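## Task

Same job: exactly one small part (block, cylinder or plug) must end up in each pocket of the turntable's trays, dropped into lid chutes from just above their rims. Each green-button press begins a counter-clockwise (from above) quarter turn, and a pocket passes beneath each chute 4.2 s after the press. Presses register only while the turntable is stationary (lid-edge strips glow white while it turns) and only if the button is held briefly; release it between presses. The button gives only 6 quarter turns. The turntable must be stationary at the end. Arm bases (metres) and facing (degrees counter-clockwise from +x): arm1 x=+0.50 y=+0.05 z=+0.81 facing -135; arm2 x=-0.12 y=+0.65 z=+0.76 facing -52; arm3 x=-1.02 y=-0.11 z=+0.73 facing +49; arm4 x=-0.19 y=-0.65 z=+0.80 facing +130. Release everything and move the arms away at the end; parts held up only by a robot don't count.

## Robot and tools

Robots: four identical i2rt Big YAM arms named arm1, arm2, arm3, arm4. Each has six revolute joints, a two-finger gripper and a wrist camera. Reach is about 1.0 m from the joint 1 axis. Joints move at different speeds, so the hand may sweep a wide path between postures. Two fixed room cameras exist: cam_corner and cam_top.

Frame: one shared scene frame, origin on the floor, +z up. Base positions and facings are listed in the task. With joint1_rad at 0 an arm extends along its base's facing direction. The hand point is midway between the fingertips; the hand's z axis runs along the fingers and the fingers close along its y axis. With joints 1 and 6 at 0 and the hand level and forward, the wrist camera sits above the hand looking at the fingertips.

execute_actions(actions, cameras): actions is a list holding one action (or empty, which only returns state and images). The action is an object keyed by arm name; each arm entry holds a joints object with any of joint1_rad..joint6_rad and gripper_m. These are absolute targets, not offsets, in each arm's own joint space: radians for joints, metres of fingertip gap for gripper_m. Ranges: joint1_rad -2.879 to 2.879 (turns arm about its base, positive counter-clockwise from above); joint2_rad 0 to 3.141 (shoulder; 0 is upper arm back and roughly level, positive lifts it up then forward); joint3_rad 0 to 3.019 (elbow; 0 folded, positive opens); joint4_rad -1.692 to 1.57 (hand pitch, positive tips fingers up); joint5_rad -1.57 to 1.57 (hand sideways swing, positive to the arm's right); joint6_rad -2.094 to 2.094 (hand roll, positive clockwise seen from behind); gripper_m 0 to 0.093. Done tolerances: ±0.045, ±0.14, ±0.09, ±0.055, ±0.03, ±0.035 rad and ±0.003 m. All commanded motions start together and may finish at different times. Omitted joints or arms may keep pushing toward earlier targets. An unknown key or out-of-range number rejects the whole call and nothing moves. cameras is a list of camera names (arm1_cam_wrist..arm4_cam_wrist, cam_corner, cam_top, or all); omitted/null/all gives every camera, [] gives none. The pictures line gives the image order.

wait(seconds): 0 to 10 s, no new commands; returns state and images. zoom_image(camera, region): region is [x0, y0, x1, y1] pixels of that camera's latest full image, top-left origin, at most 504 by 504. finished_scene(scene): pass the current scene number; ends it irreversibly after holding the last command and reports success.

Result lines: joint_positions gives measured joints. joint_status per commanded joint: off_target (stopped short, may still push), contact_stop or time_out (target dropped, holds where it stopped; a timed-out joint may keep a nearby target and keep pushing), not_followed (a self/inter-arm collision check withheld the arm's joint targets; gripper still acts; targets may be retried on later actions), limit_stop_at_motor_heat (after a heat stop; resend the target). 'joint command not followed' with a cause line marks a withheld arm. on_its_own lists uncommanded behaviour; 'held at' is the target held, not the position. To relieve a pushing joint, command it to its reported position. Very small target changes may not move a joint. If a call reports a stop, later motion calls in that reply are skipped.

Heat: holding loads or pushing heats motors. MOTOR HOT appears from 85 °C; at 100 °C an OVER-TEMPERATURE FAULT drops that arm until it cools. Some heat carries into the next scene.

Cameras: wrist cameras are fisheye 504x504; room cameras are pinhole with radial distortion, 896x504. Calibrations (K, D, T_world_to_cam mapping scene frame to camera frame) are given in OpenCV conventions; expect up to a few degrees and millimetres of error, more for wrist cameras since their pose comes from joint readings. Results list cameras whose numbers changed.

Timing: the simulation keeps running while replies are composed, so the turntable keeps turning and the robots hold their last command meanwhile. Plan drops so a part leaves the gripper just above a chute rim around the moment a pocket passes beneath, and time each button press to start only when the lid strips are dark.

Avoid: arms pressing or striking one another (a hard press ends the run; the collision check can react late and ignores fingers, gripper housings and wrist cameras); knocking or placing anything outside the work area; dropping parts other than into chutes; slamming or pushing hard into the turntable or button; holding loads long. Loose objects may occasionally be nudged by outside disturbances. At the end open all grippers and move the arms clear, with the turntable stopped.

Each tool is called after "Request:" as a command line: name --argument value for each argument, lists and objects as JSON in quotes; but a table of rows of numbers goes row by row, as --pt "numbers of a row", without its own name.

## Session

Request:
execute_actions --actions '[]'

Scene clock: 0.00 s.
Motor temperatures (°C, as the motors report them): arm1=[20 19 24 19 23 22] | arm2=[20 22 25 23 21 22] | arm3=[21 22 23 20 23 20] | arm4=[21 21 22 19 22 23]
arm1.joint_positions: joint1_rad=+0.028 joint2_rad=+0.442 joint3_rad=+1.461 joint4_rad=-1.530 joint5_rad=-0.017 joint6_rad=-0.016 gripper_m=+0.094
arm1.joint_status: not commanded
arm1.hand: x=+0.4177 y=-0.0433 z=+1.3684 quat_wxyz=(-0.206, -0.786, -0.353, +0.463) (m; scene frame)
arm2.joint_positions: joint1_rad=-0.723 joint2_rad=+0.422 joint3_rad=+1.467 joint4_rad=-1.543 joint5_rad=-0.004 joint6_rad=+0.014 gripper_m=+0.094
arm2.joint_status: not commanded
arm2.hand: x=-0.1318 y=+0.5443 z=+1.3231 quat_wxyz=(-0.361, -0.628, -0.583, +0.368) (m; scene frame)
arm3.joint_positions: joint1_rad=-0.111 joint2_rad=+0.439 joint3_rad=+1.470 joint4_rad=-1.552 joint5_rad=-0.005 joint6_rad=-0.008 gripper_m=+0.095
arm3.joint_status: not commanded
arm3.hand: x=-0.9341 y=-0.0326 z=+1.2881 quat_wxyz=(-0.467, +0.318, -0.805, -0.180) (m; scene frame)
arm4.joint_positions: joint1_rad=-0.080 joint2_rad=+0.447 joint3_rad=+1.455 joint4_rad=-1.538 joint5_rad=-0.017 joint6_rad=+0.015 gripper_m=+0.095
arm4.joint_status: not commanded
arm4.hand: x=-0.2600 y=-0.5430 z=+1.3550 quat_wxyz=(-0.210, +0.770, -0.401, -0.449) (m; scene frame)
pictures: arm1_cam_wrist, arm2_cam_wrist, arm3_cam_wrist, arm4_cam_wrist, cam_corner, cam_top
camera_calibration (this result's frames):
arm1_cam_wrist: T_world_to_cam=[[-0.758495, 0.651637, 0.00742199, 0.331833], [0.589763, 0.691231, -0.417588, 0.361264], [-0.277246, -0.312361, -0.908606, 1.47401], [0, 0, 0, 1]] pos_world=[0.447297, -0.00552784, 1.48769]
arm2_cam_wrist: T_world_to_cam=[[-0.998342, 0.0565578, -0.0107268, -0.146389], [0.0551687, 0.886792, -0.458864, 0.140294], [-0.0164399, -0.458694, -0.888442, 1.54993], [0, 0, 0, 1]] pos_world=[-0.128406, 0.59481, 1.43982]
arm3_cam_wrist: T_world_to_cam=[[0.66485, -0.746938, 0.00755395, 0.58661], [-0.67674, -0.606586, -0.417223, -0.109336], [0.316222, 0.272279, -0.908773, 1.59868], [0, 0, 0, 1]] pos_world=[-0.969537, -0.0634461, 1.40278]
arm4_cam_wrist: T_world_to_cam=[[0.807166, 0.588652, -0.0444141, 0.588249], [0.526259, -0.751615, -0.397651, 0.273352], [-0.26746, 0.297597, -0.916461, 1.45773], [0, 0, 0, 1]] pos_world=[-0.228782, -0.574636, 1.47078]
Images, in order (width x height): arm1_cam_wrist 504x504, arm2_cam_wrist 504x504, arm3_cam_wrist 504x504, arm4_cam_wrist 504x504, cam_corner 896x504, cam_top 896x504.

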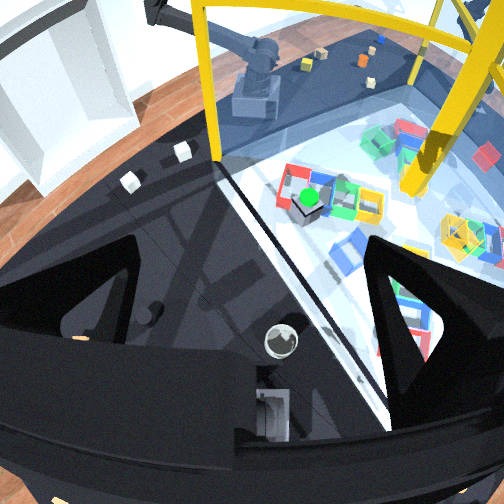

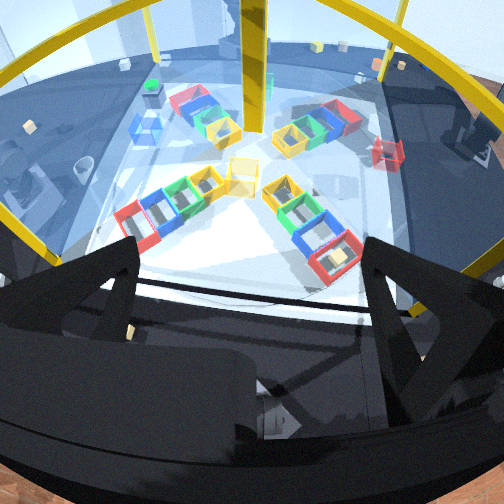

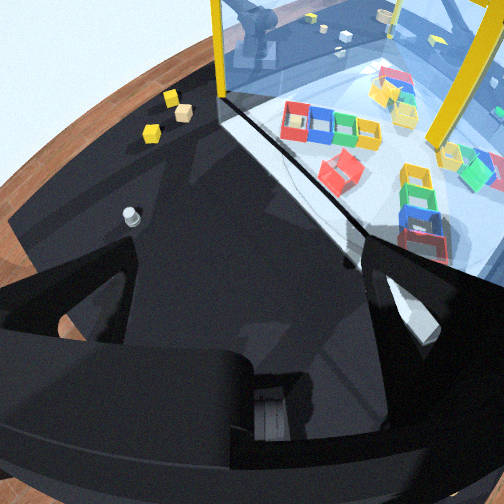

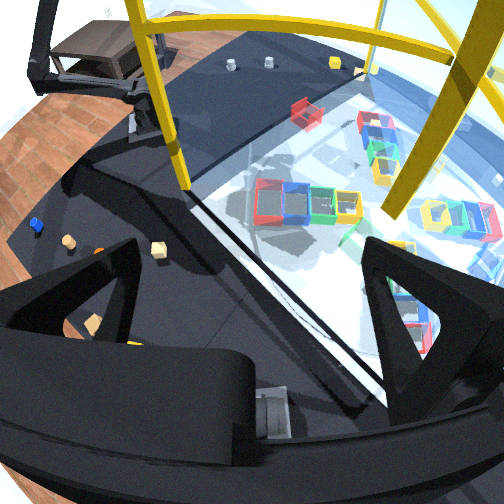

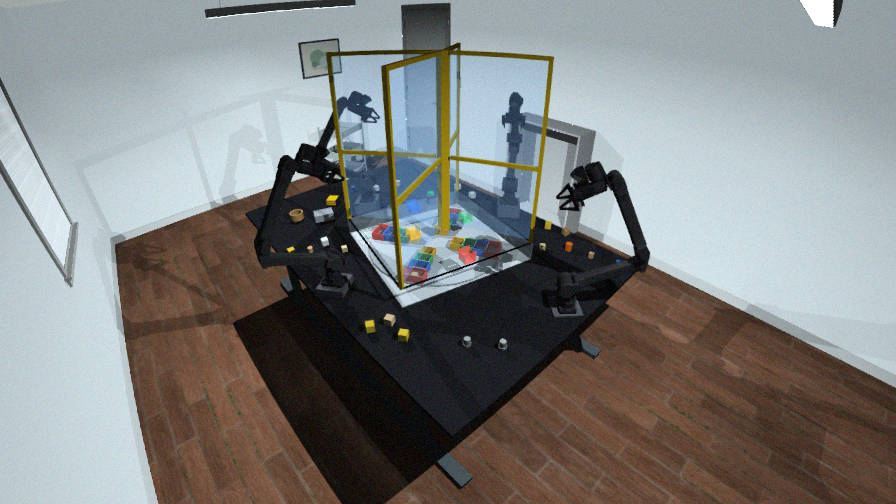

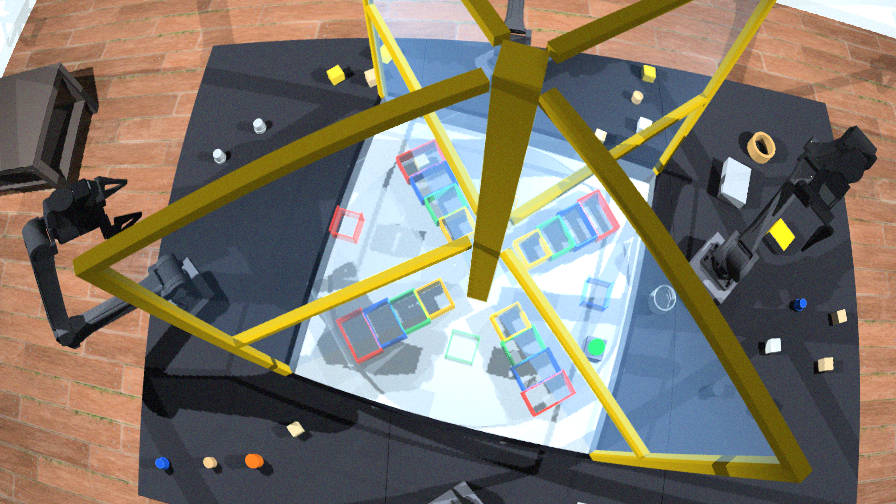

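Request:
zoom_image --camera "cam_top" --region '[290, 100, 690, 460]'

Request:
zoom_image --camera "arm2_cam_wrist" --region '[90, 60, 420, 300]'

Region (290, 100, 690, 460) of cam_top's 896x504 image, scaled by 1.260, with more detail than that image has; it fills the top 454 rows of this view, and the rest is white.

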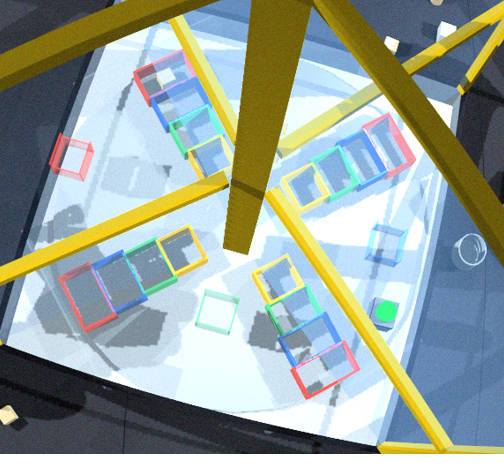

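Region (90, 60, 420, 300) of arm2_cam_wrist's 504x504 image, scaled by 1.527, with more detail than that image has; it fills the top 367 rows of this view, and the rest is white.

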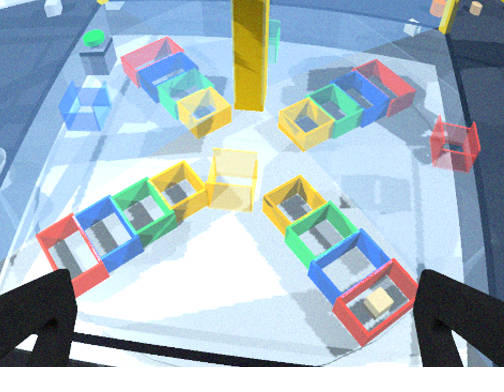

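Request:
execute_actions --actions '[{"arm1":{"joints":{"joint1_rad":0.81,"joint2_rad":1.36,"joint3_rad":0.80,"joint4_rad":-0.975,"joint5_rad":0,"joint6_rad":0}},"arm2":{"joints":{"joint1_rad":0.24,"joint2_rad":1.08,"joint3_rad":0.615,"joint4_rad":-0.665}},"arm3":{"joints":{"joint1_rad":-1.5,"joint3_rad":1.1}},"arm4":{"joints":{"joint1_rad":0.51,"joint2_rad":1.64,"joint3_rad":1.155,"joint4_rad":-1.055}}}]'

Scene clock: 4.93 s.
Motor temperatures (°C, as the motors report them): arm1=[20 20 25 20 23 22] | arm2=[20 22 26 24 21 22] | arm3=[21 22 24 20 23 20] | arm4=[21 21 22 19 22 23]
arm1.joint_positions: joint1_rad=+0.809 joint2_rad=+1.357 joint3_rad=+0.784 joint4_rad=-0.992 joint5_rad=+0.001 joint6_rad=-0.013 gripper_m=+0.094
arm1.joint_status: all done
arm1.hand: x=+0.5095 y=-0.2838 z=+0.8729 quat_wxyz=(-0.003, -0.691, -0.723, +0.004) (m; scene frame)
arm2.joint_positions: joint1_rad=+0.239 joint2_rad=+1.091 joint3_rad=+0.628 joint4_rad=-0.678 joint5_rad=-0.004 joint6_rad=+0.014 gripper_m=+0.095
arm2.joint_status: all done
arm2.hand: x=+0.1553 y=+0.4341 z=+0.8703 quat_wxyz=(-0.209, -0.325, -0.920, +0.070) (m; scene frame)
arm3.joint_positions: joint1_rad=-1.496 joint2_rad=+0.441 joint3_rad=+1.102 joint4_rad=-1.552 joint5_rad=-0.005 joint6_rad=-0.008 gripper_m=+0.095
arm3.joint_status: all done
arm3.hand: x=-0.8888 y=-0.2111 z=+1.1272 quat_wxyz=(-0.318, -0.294, -0.895, +0.106) (m; scene frame)
arm4.joint_positions: joint1_rad=+0.515 joint2_rad=+1.634 joint3_rad=+1.151 joint4_rad=-1.065 joint5_rad=-0.017 joint6_rad=+0.015 gripper_m=+0.095
arm4.joint_status: all done
arm4.hand: x=-0.6191 y=-0.4937 z=+0.8849 quat_wxyz=(+0.013, +0.983, -0.182, -0.017) (m; scene frame)
pictures: arm1_cam_wrist, arm2_cam_wrist, arm3_cam_wrist, arm4_cam_wrist, cam_corner, cam_top
camera_calibration (this result's frames):
arm1_cam_wrist: T_world_to_cam=[[-0.998286, -0.0573126, -0.0118248, 0.499705], [-0.0534637, 0.811059, 0.582516, -0.244762], [-0.0237949, 0.58215, -0.812733, 1.01517], [0, 0, 0, 1]] pos_world=[0.509919, -0.363826, 0.973549]
arm2_cam_wrist: T_world_to_cam=[[-0.617599, -0.786493, 0.00119847, 0.438058], [-0.775978, 0.609589, 0.162051, -0.276586], [-0.128182, 0.0991522, -0.986782, 0.962609], [0, 0, 0, 1]] pos_world=[0.179308, 0.417688, 0.99418]
arm3_cam_wrist: T_world_to_cam=[[-0.608812, -0.793249, 0.0102059, -0.720425], [-0.792059, 0.607076, -0.0640435, -0.498505], [0.0446067, -0.0470741, -0.997895, 1.27832], [0, 0, 0, 1]] pos_world=[-0.890471, -0.208669, 1.25106]
arm4_cam_wrist: T_world_to_cam=[[0.365081, 0.930341, -0.0343618, 0.714302], [0.775637, -0.283545, 0.563906, -0.152917], [0.514882, -0.232524, -0.825124, 1.05798], [0, 0, 0, 1]] pos_world=[-0.686904, -0.461898, 0.98374]
Images, in order (width x height): arm1_cam_wrist 504x504, arm2_cam_wrist 504x504, arm3_cam_wrist 504x504, arm4_cam_wrist 504x504, cam_corner 896x504, cam_top 896x504.

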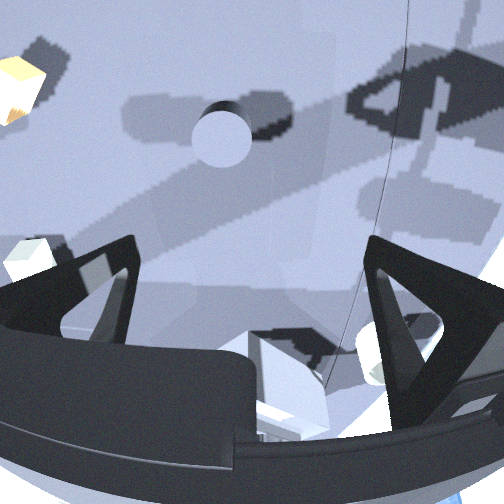

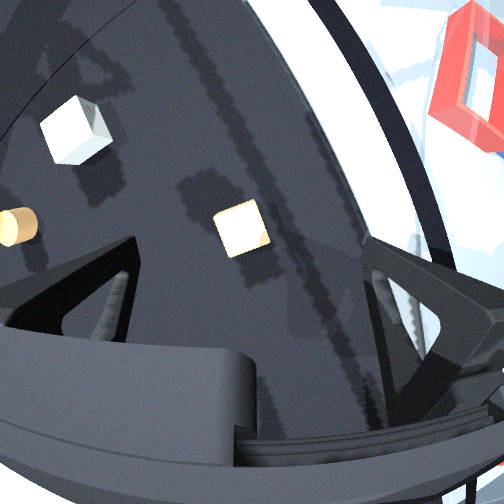

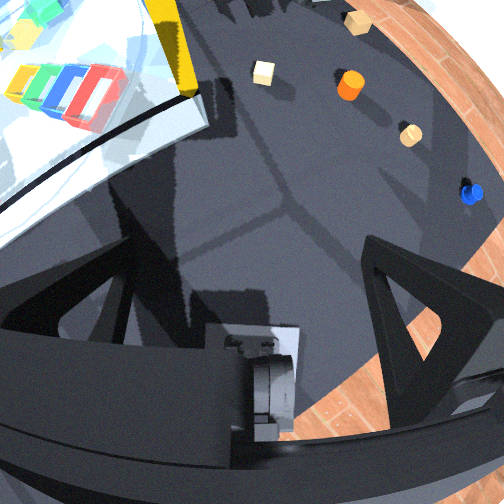

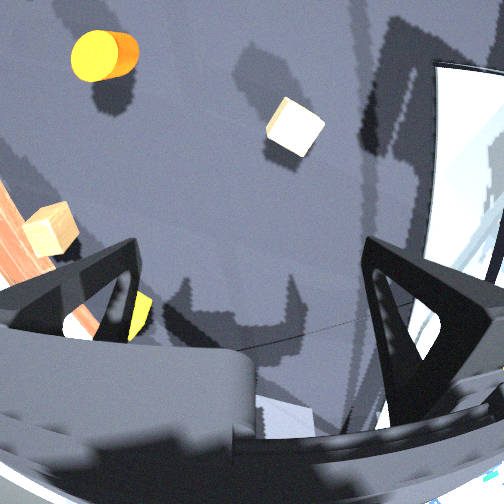

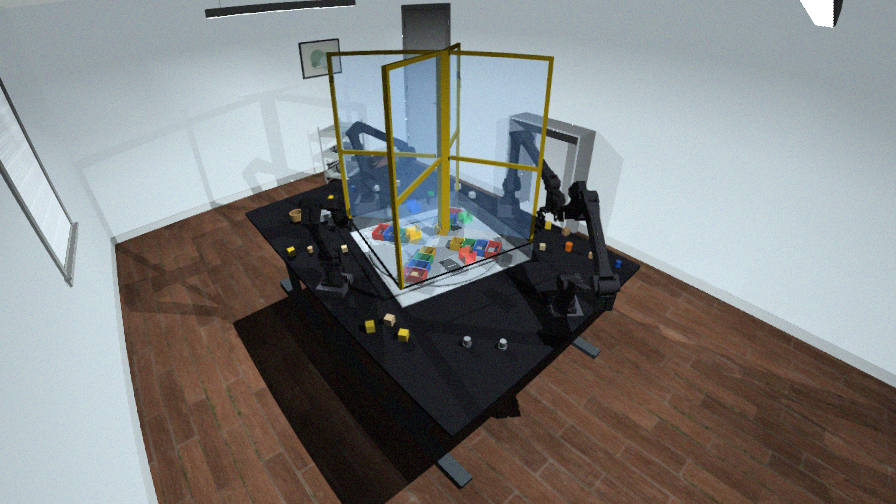

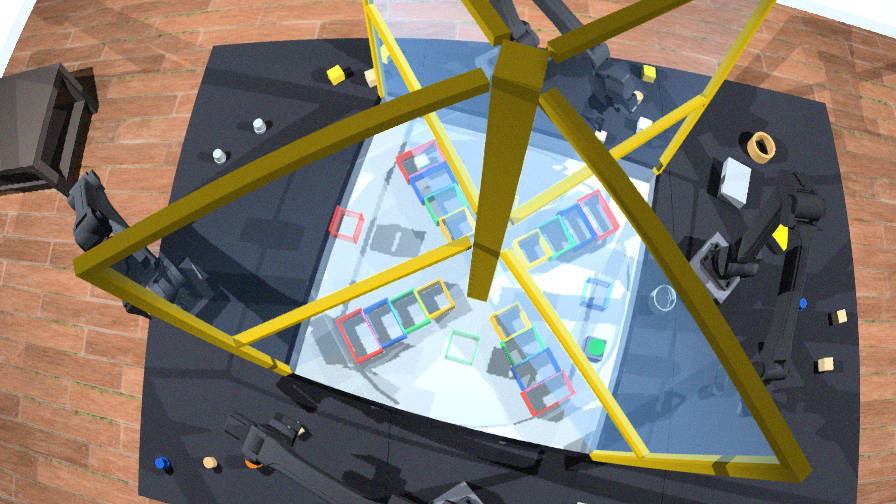

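Request:
execute_actions --actions '[{"arm1":{"joints":{"joint1_rad":0.862,"joint2_rad":1.605,"joint3_rad":0.62,"joint4_rad":-0.40}},"arm2":{"joints":{"joint1_rad":0.195,"joint2_rad":1.45,"joint3_rad":0.46,"joint4_rad":-0.145,"joint5_rad":-0.14,"joint6_rad":-0.33,"gripper_m":0.065}},"arm3":{"joints":{"joint1_rad":-2.154,"joint2_rad":0.9}},"arm4":{"joints":{"joint1_rad":0.45,"joint2_rad":1.915,"joint3_rad":1.10,"joint4_rad":-0.73,"joint6_rad":0.52,"gripper_m":0.075}}}]' --cameras '["arm1_cam_wrist","arm2_cam_wrist","arm4_cam_wrist"]'

Scene clock: 7.40 s.
Motor temperatures (°C, as the motors report them): arm1=[20 20 25 20 23 22] | arm2=[20 22 26 24 21 22] | arm3=[21 22 24 21 23 20] | arm4=[21 21 23 19 22 23]
arm1.joint_positions: joint1_rad=+0.860 joint2_rad=+1.620 joint3_rad=+0.602 joint4_rad=-0.418 joint5_rad=+0.001 joint6_rad=-0.013 gripper_m=+0.094
arm1.joint_status: all done
arm1.hand: x=+0.5272 y=-0.2946 z=+0.7471 quat_wxyz=(-0.050, -0.671, -0.738, +0.048) (m; scene frame)
arm2.joint_positions: joint1_rad=+0.198 joint2_rad=+1.435 joint3_rad=+0.462 joint4_rad=-0.159 joint5_rad=-0.137 joint6_rad=-0.314 gripper_m=+0.065
arm2.joint_status: all done
arm2.hand: x=+0.1660 y=+0.4353 z=+0.7447 quat_wxyz=(-0.228, -0.175, -0.956, +0.052) (m; scene frame)
arm3.joint_positions: joint1_rad=-2.152 joint2_rad=+0.906 joint3_rad=+1.102 joint4_rad=-1.552 joint5_rad=-0.006 joint6_rad=-0.008 gripper_m=+0.095
arm3.joint_status: all done
arm3.hand: x=-0.9481 y=-0.3717 z=+1.0353 quat_wxyz=(-0.088, -0.598, -0.794, +0.064) (m; scene frame)
arm4.joint_positions: joint1_rad=+0.446 joint2_rad=+1.926 joint3_rad=+1.090 joint4_rad=-0.739 joint5_rad=-0.017 joint6_rad=+0.510 gripper_m=+0.075
arm4.joint_status: all done
arm4.hand: x=-0.6221 y=-0.4599 z=+0.7361 quat_wxyz=(+0.016, +0.893, -0.449, +0.001) (m; scene frame)
pictures: arm1_cam_wrist, arm2_cam_wrist, arm4_cam_wrist
camera_calibration (this result's frames):
arm1_cam_wrist: T_world_to_cam=[[-0.993993, -0.109138, -0.00814874, 0.494968], [-0.0999107, 0.874523, 0.474581, -0.03803], [-0.0446683, 0.472544, -0.880174, 0.948748], [0, 0, 0, 1]] pos_world=[0.530574, -0.361047, 0.857145]
arm2_cam_wrist: T_world_to_cam=[[-0.347832, -0.937099, 0.0292857, 0.445654], [-0.927534, 0.348501, 0.135012, -0.0897114], [-0.136725, 0.0197979, -0.990411, 0.878552], [0, 0, 0, 1]] pos_world=[0.191923, 0.431493, 0.869188]
arm4_cam_wrist: T_world_to_cam=[[0.806593, 0.590359, -0.0297338, 0.793795], [0.487058, -0.635269, 0.599339, -0.424526], [0.334936, -0.497905, -0.799943, 0.692087], [0, 0, 0, 1]] pos_world=[-0.665306, -0.393719, 0.831667]
Images, in order (width x height): arm1_cam_wrist 504x504, arm2_cam_wrist 504x504, arm4_cam_wrist 504x504.

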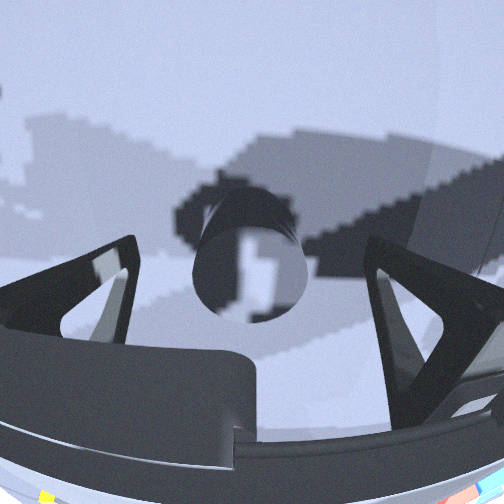

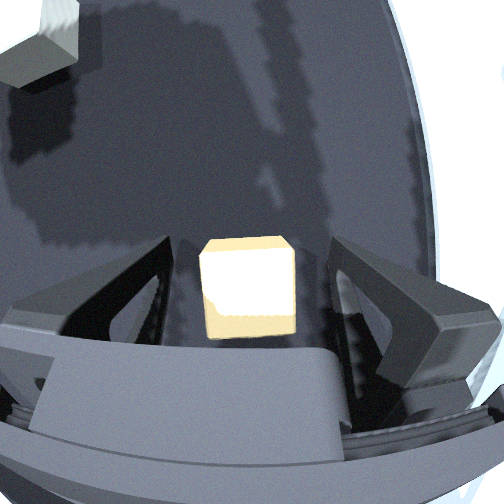

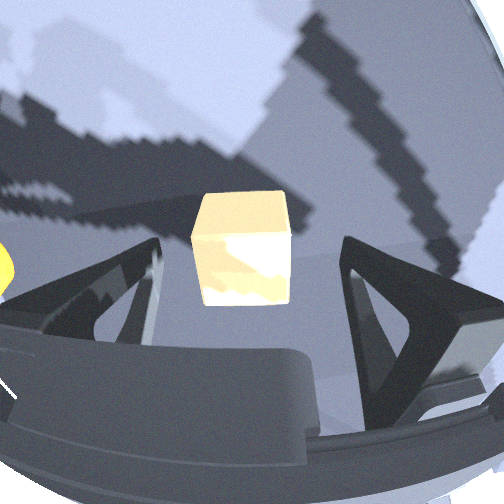

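Request:
execute_actions --actions '[{"arm1":{"joints":{"joint4_rad":-0.355,"gripper_m":0.02}},"arm2":{"joints":{"joint2_rad":1.48,"gripper_m":0.015}},"arm4":{"joints":{"joint4_rad":-0.685,"gripper_m":0.015}}}]' --cameras '["arm1_cam_wrist","arm2_cam_wrist","arm4_cam_wrist"]'

Scene clock: 8.23 s.
Motor temperatures (°C, as the motors report them): arm1=[20 20 25 20 23 22] | arm2=[20 22 26 24 21 22] | arm3=[21 22 24 21 23 20] | arm4=[21 21 23 19 22 23]
arm1.joint_positions: joint1_rad=+0.860 joint2_rad=+1.620 joint3_rad=+0.602 joint4_rad=-0.376 joint5_rad=+0.000 joint6_rad=-0.013 gripper_m=+0.036
arm1.joint_status: gripper_m off_target (ended at +0.036, target +0.020); the others done
arm1.hand: x=+0.5283 y=-0.3049 z=+0.7488 quat_wxyz=(-0.066, -0.670, -0.737, +0.062) (m; scene frame)
arm2.joint_positions: joint1_rad=+0.197 joint2_rad=+1.455 joint3_rad=+0.462 joint4_rad=-0.151 joint5_rad=-0.140 joint6_rad=-0.315 gripper_m=+0.032
arm2.joint_status: gripper_m off_target (ended at +0.032, target +0.015); the others done
arm2.hand: x=+0.1651 y=+0.4365 z=+0.7389 quat_wxyz=(-0.223, -0.175, -0.958, +0.048) (m; scene frame)
arm3.joint_positions: joint1_rad=-2.152 joint2_rad=+0.906 joint3_rad=+1.102 joint4_rad=-1.552 joint5_rad=-0.006 joint6_rad=-0.008 gripper_m=+0.095
arm3.joint_status: not commanded
arm3.hand: x=-0.9481 y=-0.3717 z=+1.0353 quat_wxyz=(-0.088, -0.598, -0.794, +0.064) (m; scene frame)
arm4.joint_positions: joint1_rad=+0.446 joint2_rad=+1.926 joint3_rad=+1.090 joint4_rad=-0.697 joint5_rad=-0.017 joint6_rad=+0.511 gripper_m=+0.032
arm4.joint_status: gripper_m off_target (ended at +0.032, target +0.015); the others done
arm4.hand: x=-0.6316 y=-0.4557 z=+0.7363 quat_wxyz=(+0.016, +0.893, -0.449, -0.020) (m; scene frame)
pictures: arm1_cam_wrist, arm2_cam_wrist, arm4_cam_wrist
camera_calibration (this result's frames):
arm1_cam_wrist: T_world_to_cam=[[-0.993935, -0.109668, -0.00808333, 0.494649], [-0.102177, 0.893864, 0.436539, 0.00589288], [-0.0406491, 0.434717, -0.899649, 0.956058], [0, 0, 0, 1]] pos_world=[0.531114, -0.366635, 0.861543]
arm2_cam_wrist: T_world_to_cam=[[-0.346279, -0.93785, 0.0230056, 0.451311], [-0.926889, 0.345811, 0.145916, -0.0971188], [-0.144803, 0.029204, -0.989029, 0.868825], [0, 0, 0, 1]] pos_world=[0.19207, 0.431474, 0.863082]
arm4_cam_wrist: T_world_to_cam=[[0.806078, 0.589635, -0.0506811, 0.813716], [0.508493, -0.646239, 0.569043, -0.386472], [0.302776, -0.484464, -0.820744, 0.698681], [0, 0, 0, 1]] pos_world=[-0.670944, -0.391062, 0.834598]
Images, in order (width x height): arm1_cam_wrist 504x504, arm2_cam_wrist 504x504, arm4_cam_wrist 504x504.

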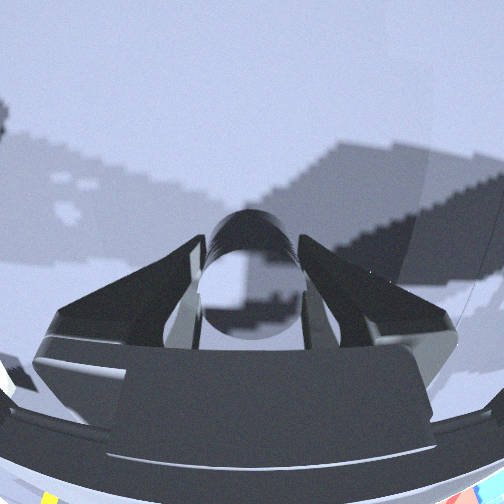

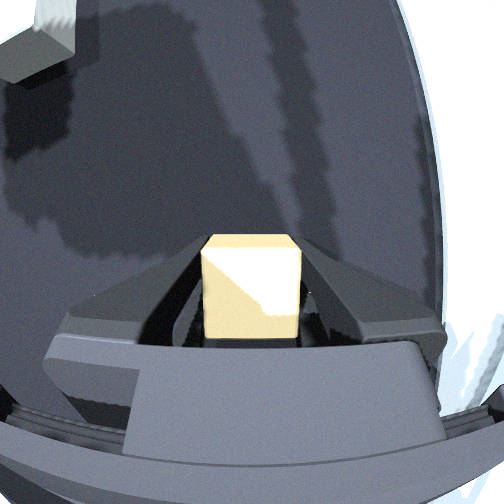

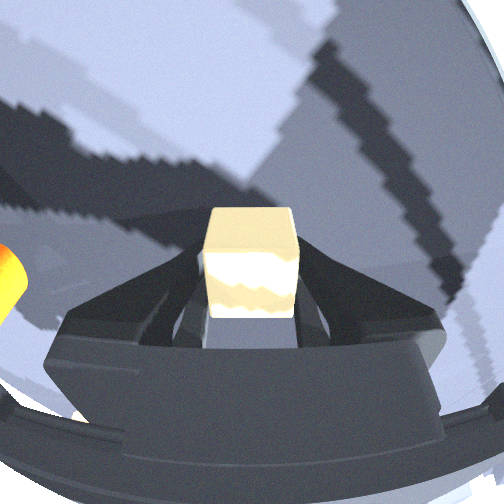

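Request:
execute_actions --actions '[{"arm1":{"joints":{"joint1_rad":0.2,"joint2_rad":1.35,"joint3_rad":1.065,"joint4_rad":-1.08}},"arm2":{"joints":{"joint2_rad":1.0,"joint3_rad":0.89,"joint4_rad":-0.95,"joint5_rad":0.07,"joint6_rad":0.17}},"arm3":{"joints":{"joint2_rad":1.66,"joint3_rad":1.40,"joint4_rad":-1.25}},"arm4":{"joints":{"joint2_rad":1.35,"joint3_rad":1.19,"joint4_rad":-1.34,"joint6_rad":0.25}}}]' --cameras '["arm3_cam_wrist","cam_top"]'

Scene clock: 10.17 s.
Motor temperatures (°C, as the motors report them): arm1=[20 20 26 20 23 22] | arm2=[20 22 27 24 21 22] | arm3=[21 22 25 21 23 20] | arm4=[21 21 23 19 22 23]
arm1.joint_positions: joint1_rad=+0.197 joint2_rad=+1.349 joint3_rad=+1.038 joint4_rad=-1.067 joint5_rad=+0.000 joint6_rad=-0.013 gripper_m=+0.036
arm1.joint_status: all done
arm1.hand: x=+0.2716 y=-0.3003 z=+0.9673 quat_wxyz=(-0.047, -0.873, -0.478, +0.086) (m; scene frame)
arm2.joint_positions: joint1_rad=+0.197 joint2_rad=+0.991 joint3_rad=+0.873 joint4_rad=-0.941 joint5_rad=+0.068 joint6_rad=+0.154 gripper_m=+0.032
arm2.joint_status: all done
arm2.hand: x=+0.1514 y=+0.4020 z=+0.9924 quat_wxyz=(-0.241, -0.411, -0.873, +0.104) (m; scene frame)
arm3.joint_positions: joint1_rad=-2.152 joint2_rad=+1.665 joint3_rad=+1.386 joint4_rad=-1.252 joint5_rad=-0.006 joint6_rad=-0.008 gripper_m=+0.095
arm3.joint_status: all done
arm3.hand: x=-0.8857 y=-0.5972 z=+0.8819 quat_wxyz=(-0.019, -0.602, -0.798, +0.011) (m; scene frame)
arm4.joint_positions: joint1_rad=+0.446 joint2_rad=+1.332 joint3_rad=+1.165 joint4_rad=-1.332 joint5_rad=-0.017 joint6_rad=+0.260 gripper_m=+0.032
arm4.joint_status: all done
arm4.hand: x=-0.5469 y=-0.4893 z=+1.0089 quat_wxyz=(+0.012, +0.942, -0.334, -0.039) (m; scene frame)
pictures: arm3_cam_wrist, cam_top
camera_calibration (this result's frames):
arm3_cam_wrist: T_world_to_cam=[[-0.964372, -0.264302, 0.0114659, -1.0224], [-0.215759, 0.810852, 0.544029, -0.181536], [-0.153085, 0.522173, -0.838988, 1.03999], [0, 0, 0, 1]] pos_world=[-0.865939, -0.666078, 0.983022]
Images, in order (width x height): arm3_cam_wrist 504x504, cam_top 896x504.

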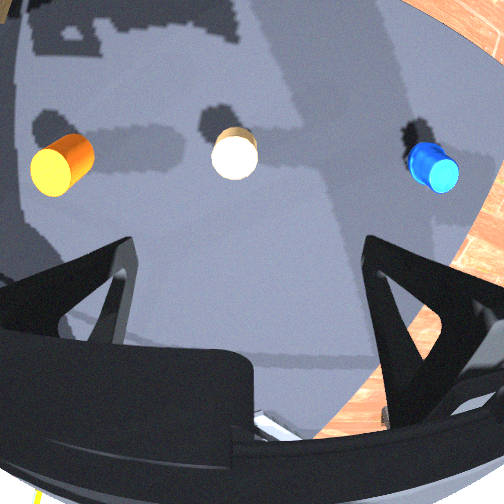

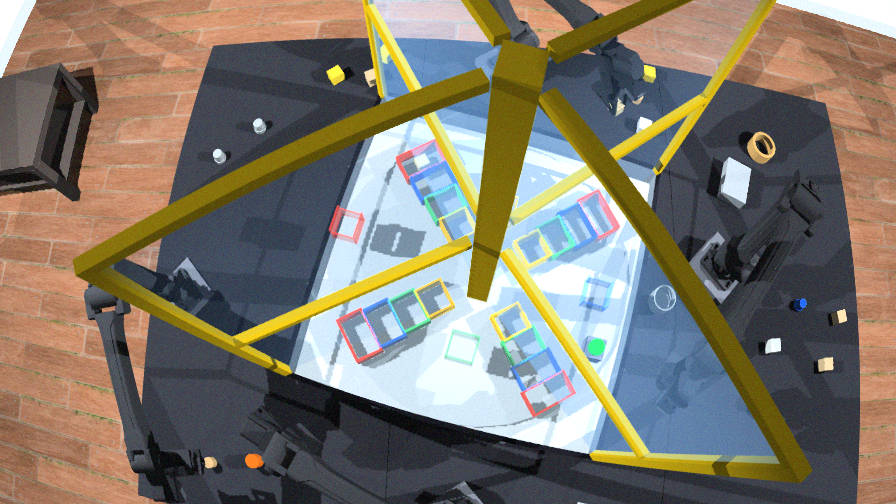

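Request:
execute_actions --actions '[{"arm1":{"joints":{"joint1_rad":-0.513}},"arm2":{"joints":{"joint1_rad":-0.67,"joint2_rad":1.30,"joint3_rad":1.15,"joint4_rad":-0.93}},"arm3":{"joints":{"joint1_rad":-2.13,"joint2_rad":1.84,"joint3_rad":1.235,"joint4_rad":-0.925}},"arm4":{"joints":{"joint1_rad":-0.648}}}]' --cameras '["arm1_cam_wrist","arm2_cam_wrist","arm3_cam_wrist","arm4_cam_wrist"]'

Scene clock: 12.10 s.
Motor temperatures (°C, as the motors report them): arm1=[20 20 26 20 23 22] | arm2=[20 22 27 24 21 22] | arm3=[21 23 25 21 23 20] | arm4=[21 21 23 19 22 23]
arm1.joint_positions: joint1_rad=-0.514 joint2_rad=+1.349 joint3_rad=+1.038 joint4_rad=-1.067 joint5_rad=+0.000 joint6_rad=-0.013 gripper_m=+0.036
arm1.joint_status: all done
arm1.hand: x=+0.1003 y=-0.0668 z=+0.9662 quat_wxyz=(-0.015, -0.985, -0.144, +0.096) (m; scene frame)
arm2.joint_positions: joint1_rad=-0.673 joint2_rad=+1.301 joint3_rad=+1.101 joint4_rad=-0.933 joint5_rad=+0.071 joint6_rad=+0.156 gripper_m=+0.032
arm2.joint_status: all done
arm2.hand: x=-0.1386 y=+0.1878 z=+0.9817 quat_wxyz=(-0.149, -0.749, -0.623, +0.167) (m; scene frame)
arm3.joint_positions: joint1_rad=-2.134 joint2_rad=+1.840 joint3_rad=+1.226 joint4_rad=-0.935 joint5_rad=-0.006 joint6_rad=-0.008 gripper_m=+0.095
arm3.joint_status: all done
arm3.hand: x=-0.8764 y=-0.5984 z=+0.7429 quat_wxyz=(-0.012, -0.596, -0.803, +0.005) (m; scene frame)
arm4.joint_positions: joint1_rad=-0.650 joint2_rad=+1.336 joint3_rad=+1.165 joint4_rad=-1.332 joint5_rad=-0.017 joint6_rad=+0.258 gripper_m=+0.032
arm4.joint_status: all done
arm4.hand: x=-0.2114 y=-0.2556 z=+1.0013 quat_wxyz=(-0.006, +0.631, -0.775, -0.031) (m; scene frame)
pictures: arm1_cam_wrist, arm2_cam_wrist, arm3_cam_wrist, arm4_cam_wrist
camera_calibration (this result's frames):
arm1_cam_wrist: T_world_to_cam=[[-0.301552, 0.953373, -0.0121186, 0.102628], [0.861775, 0.277974, 0.424351, -0.471636], [0.407933, 0.11752, -0.905417, 0.970151], [0, 0, 0, 1]] pos_world=[0.0416351, -0.0807528, 1.07977]
arm2_cam_wrist: T_world_to_cam=[[-0.985904, 0.167226, -0.00542824, -0.160994], [0.164395, 0.974228, 0.15445, -0.303221], [0.0311164, 0.151381, -0.987986, 1.07269], [0, 0, 0, 1]] pos_world=[-0.142255, 0.159944, 1.10576]
arm3_cam_wrist: T_world_to_cam=[[-0.959842, -0.280287, 0.0119251, -1.01807], [-0.225892, 0.797375, 0.559612, -0.131362], [-0.166361, 0.534445, -0.828669, 0.913419], [0, 0, 0, 1]] pos_world=[-0.854908, -0.66878, 0.842575]
arm4_cam_wrist: T_world_to_cam=[[0.977061, -0.208406, -0.0438144, 0.195769], [-0.150997, -0.823031, 0.547559, -0.784706], [-0.150175, -0.528382, -0.835619, 0.793756], [0, 0, 0, 1]] pos_world=[-0.190564, -0.185631, 1.10153]
Images, in order (width x height): arm1_cam_wrist 504x504, arm2_cam_wrist 504x504, arm3_cam_wrist 504x504, arm4_cam_wrist 504x504.

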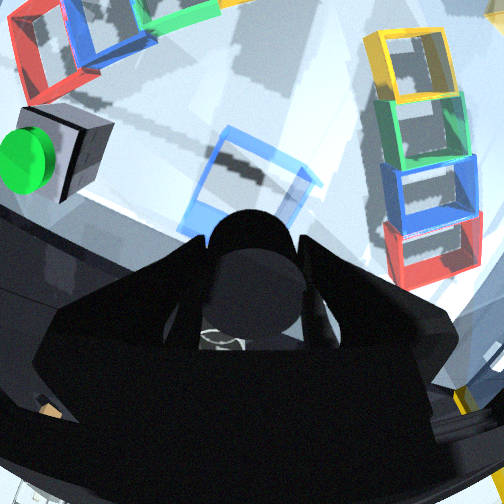

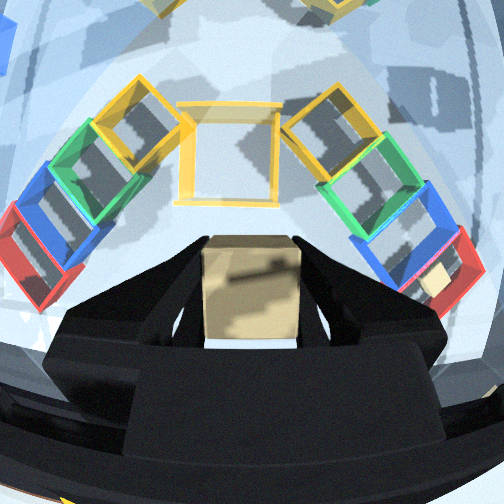

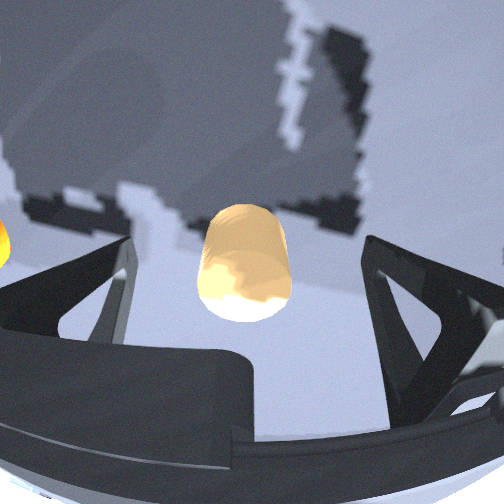

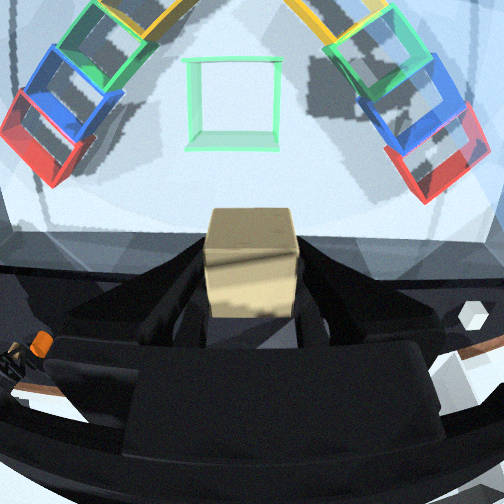

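Request:
execute_actions --actions '[{"arm1":{"joints":{"joint1_rad":-0.239,"joint2_rad":1.44,"joint3_rad":1.20,"joint4_rad":-1.03}},"arm2":{"joints":{"joint1_rad":-0.652,"joint2_rad":1.50,"joint3_rad":1.22,"joint4_rad":-0.81}},"arm3":{"joints":{"gripper_m":0.015}},"arm4":{"joints":{"joint1_rad":-0.632,"joint2_rad":1.495,"joint3_rad":1.13,"joint4_rad":-1.13}}}]'

Scene clock: 16.23 s.
Motor temperatures (°C, as the motors report them): arm1=[20 20 27 20 23 22] | arm2=[20 22 29 24 21 22] | arm3=[21 23 25 20 23 20] | arm4=[21 21 24 19 22 23]
arm1.joint_positions: joint1_rad=-0.232 joint2_rad=+1.456 joint3_rad=+1.140 joint4_rad=-1.043 joint5_rad=+0.000 joint6_rad=-0.013 gripper_m=+0.036
arm1.joint_status: all done
arm1.hand: x=+0.1096 y=-0.1978 z=+0.9658 quat_wxyz=(-0.031, -0.954, -0.281, +0.102) (m; scene frame)
arm2.joint_positions: joint1_rad=-0.657 joint2_rad=+1.506 joint3_rad=+1.184 joint4_rad=-0.820 joint5_rad=+0.071 joint6_rad=+0.156 gripper_m=+0.032
arm2.joint_status: all done
arm2.hand: x=-0.1298 y=+0.1224 z=+0.9356 quat_wxyz=(-0.147, -0.744, -0.630, +0.163) (m; scene frame)
arm3.joint_positions: joint1_rad=-2.134 joint2_rad=+1.840 joint3_rad=+1.226 joint4_rad=-0.935 joint5_rad=-0.005 joint6_rad=-0.008 gripper_m=+0.032
arm3.joint_status: gripper_m off_target (ended at +0.032, target +0.015)
arm3.hand: x=-0.8764 y=-0.5984 z=+0.7429 quat_wxyz=(-0.012, -0.596, -0.803, +0.005) (m; scene frame)
arm4.joint_positions: joint1_rad=-0.640 joint2_rad=+1.504 joint3_rad=+1.121 joint4_rad=-1.140 joint5_rad=-0.017 joint6_rad=+0.258 gripper_m=+0.032
arm4.joint_status: all done
arm4.hand: x=-0.2183 y=-0.2192 z=+0.9215 quat_wxyz=(+0.000, +0.635, -0.772, -0.023) (m; scene frame)
pictures: arm1_cam_wrist, arm2_cam_wrist, arm3_cam_wrist, arm4_cam_wrist, cam_corner, cam_top
camera_calibration (this result's frames):
arm1_cam_wrist: T_world_to_cam=[[-0.555638, 0.83135, -0.0111002, 0.233032], [0.757293, 0.511562, 0.40597, -0.367657], [0.343181, 0.217166, -0.913819, 1.01634], [0, 0, 0, 1]] pos_world=[0.0591163, -0.226366, 1.0806]
arm2_cam_wrist: T_world_to_cam=[[-0.988586, 0.150611, -0.00381655, -0.141446], [0.147977, 0.975435, 0.163187, -0.244269], [0.0283006, 0.16076, -0.986588, 1.03392], [0, 0, 0, 1]] pos_world=[-0.132945, 0.0933597, 1.05937]
arm3_cam_wrist: T_world_to_cam=[[-0.95984, -0.280276, 0.0123065, -1.01842], [-0.225679, 0.797438, 0.559608, -0.131135], [-0.166659, 0.534357, -0.828666, 0.913102], [0, 0, 0, 1]] pos_world=[-0.854935, -0.668788, 0.842574]
arm4_cam_wrist: T_world_to_cam=[[0.979088, -0.199672, -0.0389631, 0.204479], [-0.143591, -0.813942, 0.56292, -0.722671], [-0.144113, -0.545554, -0.825592, 0.733653], [0, 0, 0, 1]] pos_world=[-0.198243, -0.147136, 1.02047]
Images, in order (width x height): arm1_cam_wrist 504x504, arm2_cam_wrist 504x504, arm3_cam_wrist 504x504, arm4_cam_wrist 504x504, cam_corner 896x504, cam_top 896x504.

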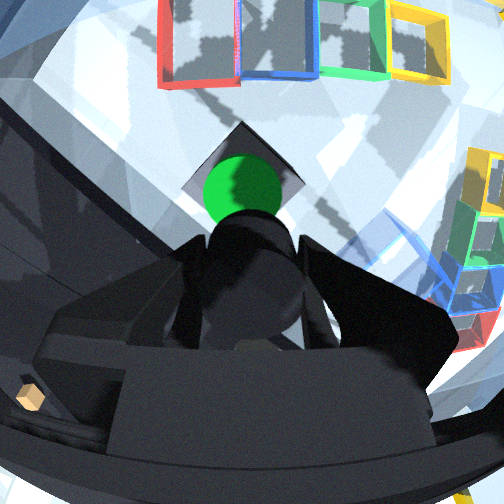

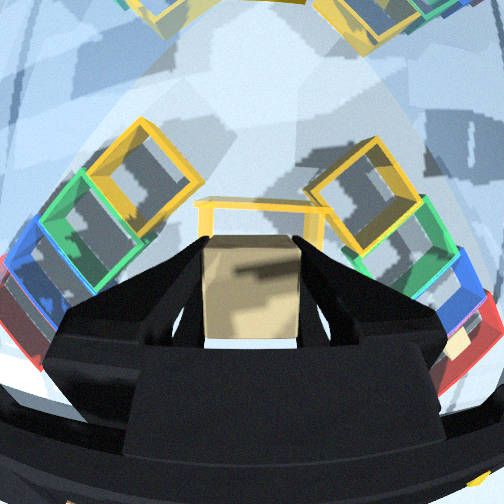

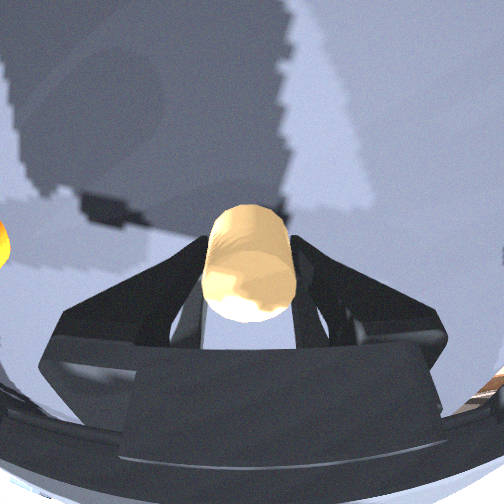

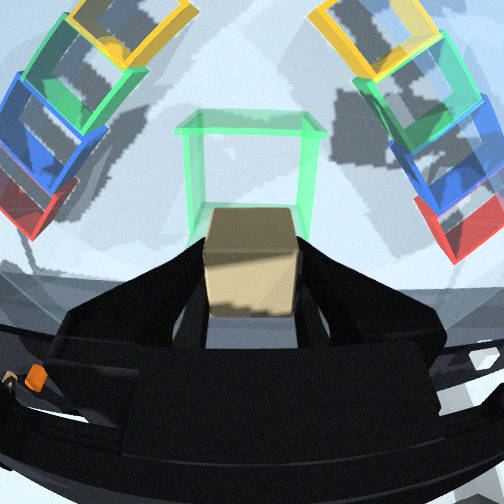

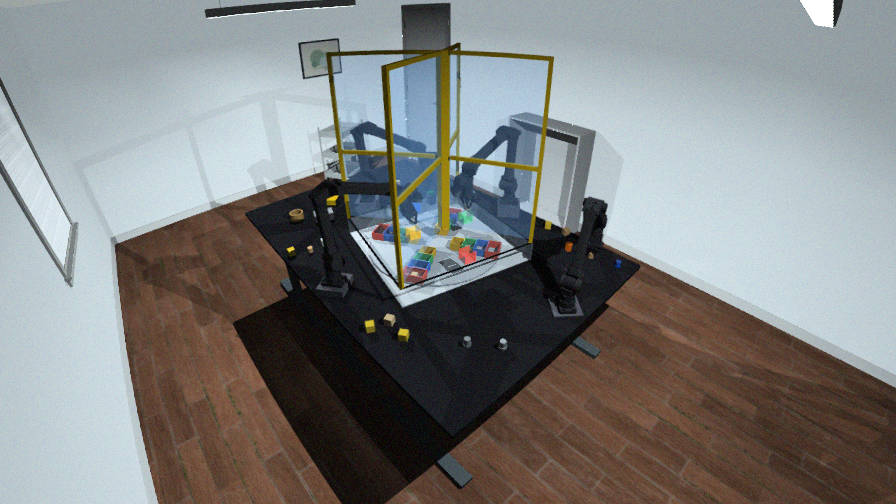

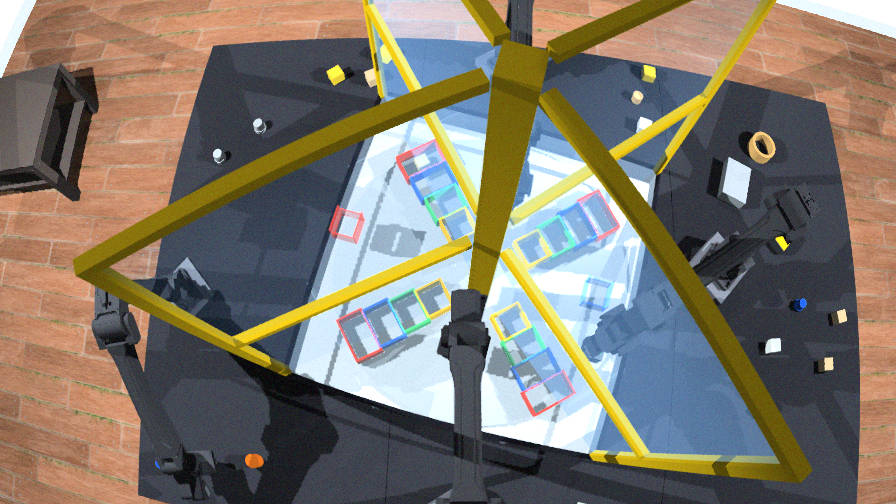

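Request:
execute_actions --actions '[]'

Scene clock: 17.37 s.
Motor temperatures (°C, as the motors report them): arm1=[20 20 28 20 23 22] | arm2=[20 22 29 24 21 22] | arm3=[21 23 25 20 23 20] | arm4=[21 21 24 19 22 23]
arm1.joint_positions: joint1_rad=-0.232 joint2_rad=+1.456 joint3_rad=+1.140 joint4_rad=-1.043 joint5_rad=+0.000 joint6_rad=-0.013 gripper_m=+0.036
arm1.joint_status: all done
arm1.hand: x=+0.1096 y=-0.1978 z=+0.9658 quat_wxyz=(-0.031, -0.954, -0.281, +0.102) (m; scene frame)
arm2.joint_positions: joint1_rad=-0.657 joint2_rad=+1.506 joint3_rad=+1.184 joint4_rad=-0.820 joint5_rad=+0.071 joint6_rad=+0.156 gripper_m=+0.032
arm2.joint_status: all done
arm2.hand: x=-0.1298 y=+0.1224 z=+0.9356 quat_wxyz=(-0.147, -0.744, -0.630, +0.163) (m; scene frame)
arm3.joint_positions: joint1_rad=-2.134 joint2_rad=+1.840 joint3_rad=+1.226 joint4_rad=-0.935 joint5_rad=-0.005 joint6_rad=-0.008 gripper_m=+0.032
arm3.joint_status: gripper_m off_target (ended at +0.032, target +0.015)
arm3.hand: x=-0.8764 y=-0.5984 z=+0.7429 quat_wxyz=(-0.012, -0.596, -0.803, +0.005) (m; scene frame)
arm4.joint_positions: joint1_rad=-0.640 joint2_rad=+1.504 joint3_rad=+1.121 joint4_rad=-1.140 joint5_rad=-0.017 joint6_rad=+0.258 gripper_m=+0.032
arm4.joint_status: all done
arm4.hand: x=-0.2183 y=-0.2192 z=+0.9215 quat_wxyz=(+0.000, +0.635, -0.772, -0.023) (m; scene frame)
pictures: arm1_cam_wrist, arm2_cam_wrist, arm3_cam_wrist, arm4_cam_wrist, cam_corner, cam_top
camera_calibration (this result's frames):
arm1_cam_wrist: T_world_to_cam=[[-0.555638, 0.83135, -0.0111002, 0.233032], [0.757293, 0.511562, 0.40597, -0.367657], [0.343181, 0.217166, -0.913819, 1.01634], [0, 0, 0, 1]] pos_world=[0.0591163, -0.226366, 1.0806]
arm2_cam_wrist: T_world_to_cam=[[-0.988586, 0.150611, -0.00381655, -0.141446], [0.147977, 0.975435, 0.163187, -0.244269], [0.0283006, 0.16076, -0.986588, 1.03392], [0, 0, 0, 1]] pos_world=[-0.132945, 0.0933597, 1.05937]
arm3_cam_wrist: T_world_to_cam=[[-0.95984, -0.280276, 0.0123065, -1.01842], [-0.225679, 0.797438, 0.559608, -0.131135], [-0.166659, 0.534357, -0.828666, 0.913102], [0, 0, 0, 1]] pos_world=[-0.854935, -0.668788, 0.842574]
arm4_cam_wrist: T_world_to_cam=[[0.979088, -0.199672, -0.0389631, 0.204479], [-0.143591, -0.813942, 0.56292, -0.722671], [-0.144113, -0.545554, -0.825592, 0.733653], [0, 0, 0, 1]] pos_world=[-0.198243, -0.147136, 1.02047]
Images, in order (width x height): arm1_cam_wrist 504x504, arm2_cam_wrist 504x504, arm3_cam_wrist 504x504, arm4_cam_wrist 504x504, cam_corner 896x504, cam_top 896x504.

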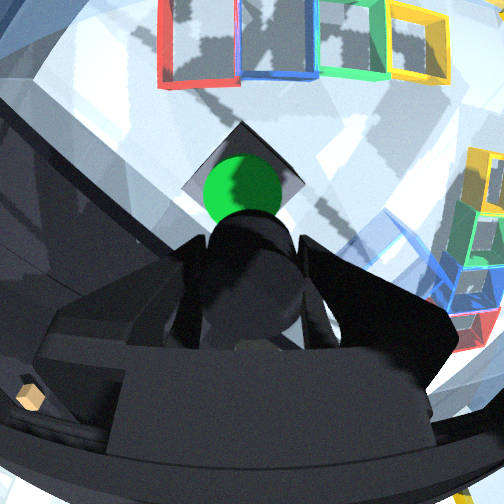

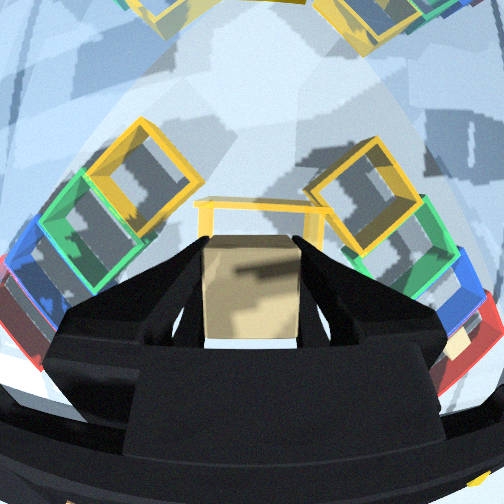

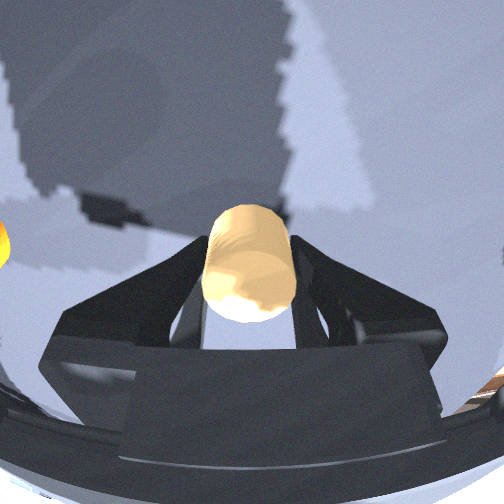

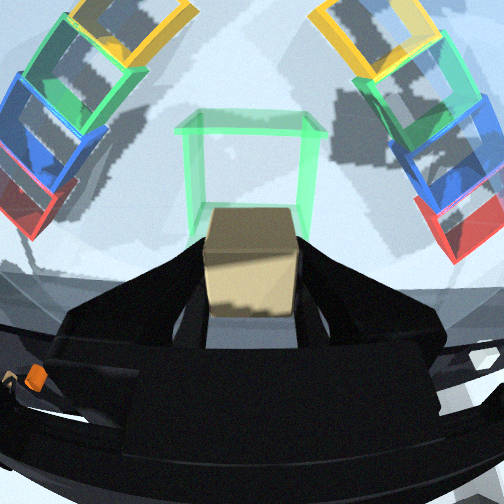

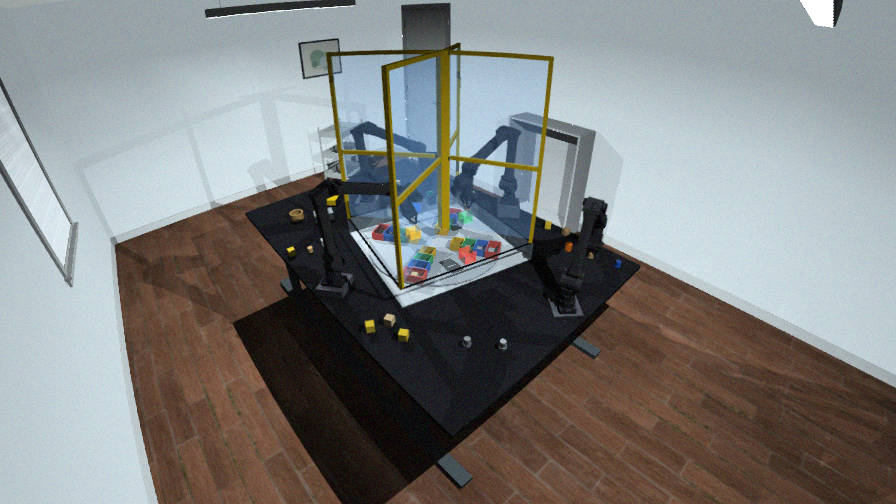

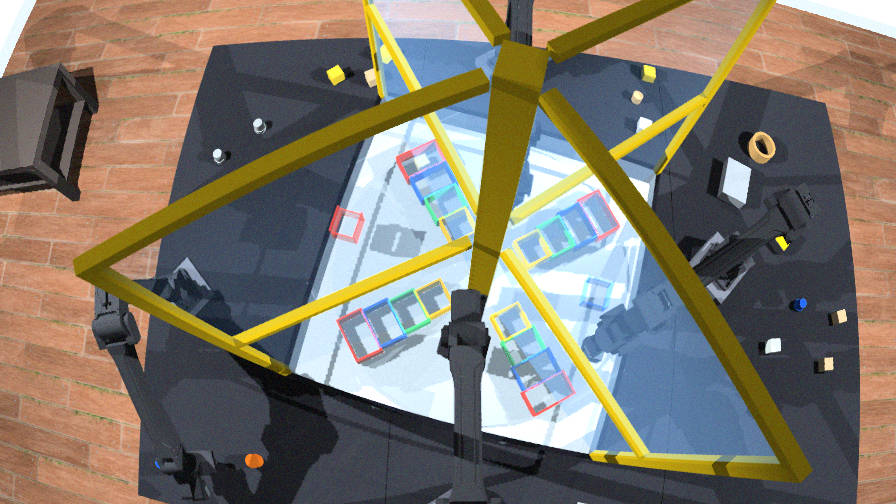

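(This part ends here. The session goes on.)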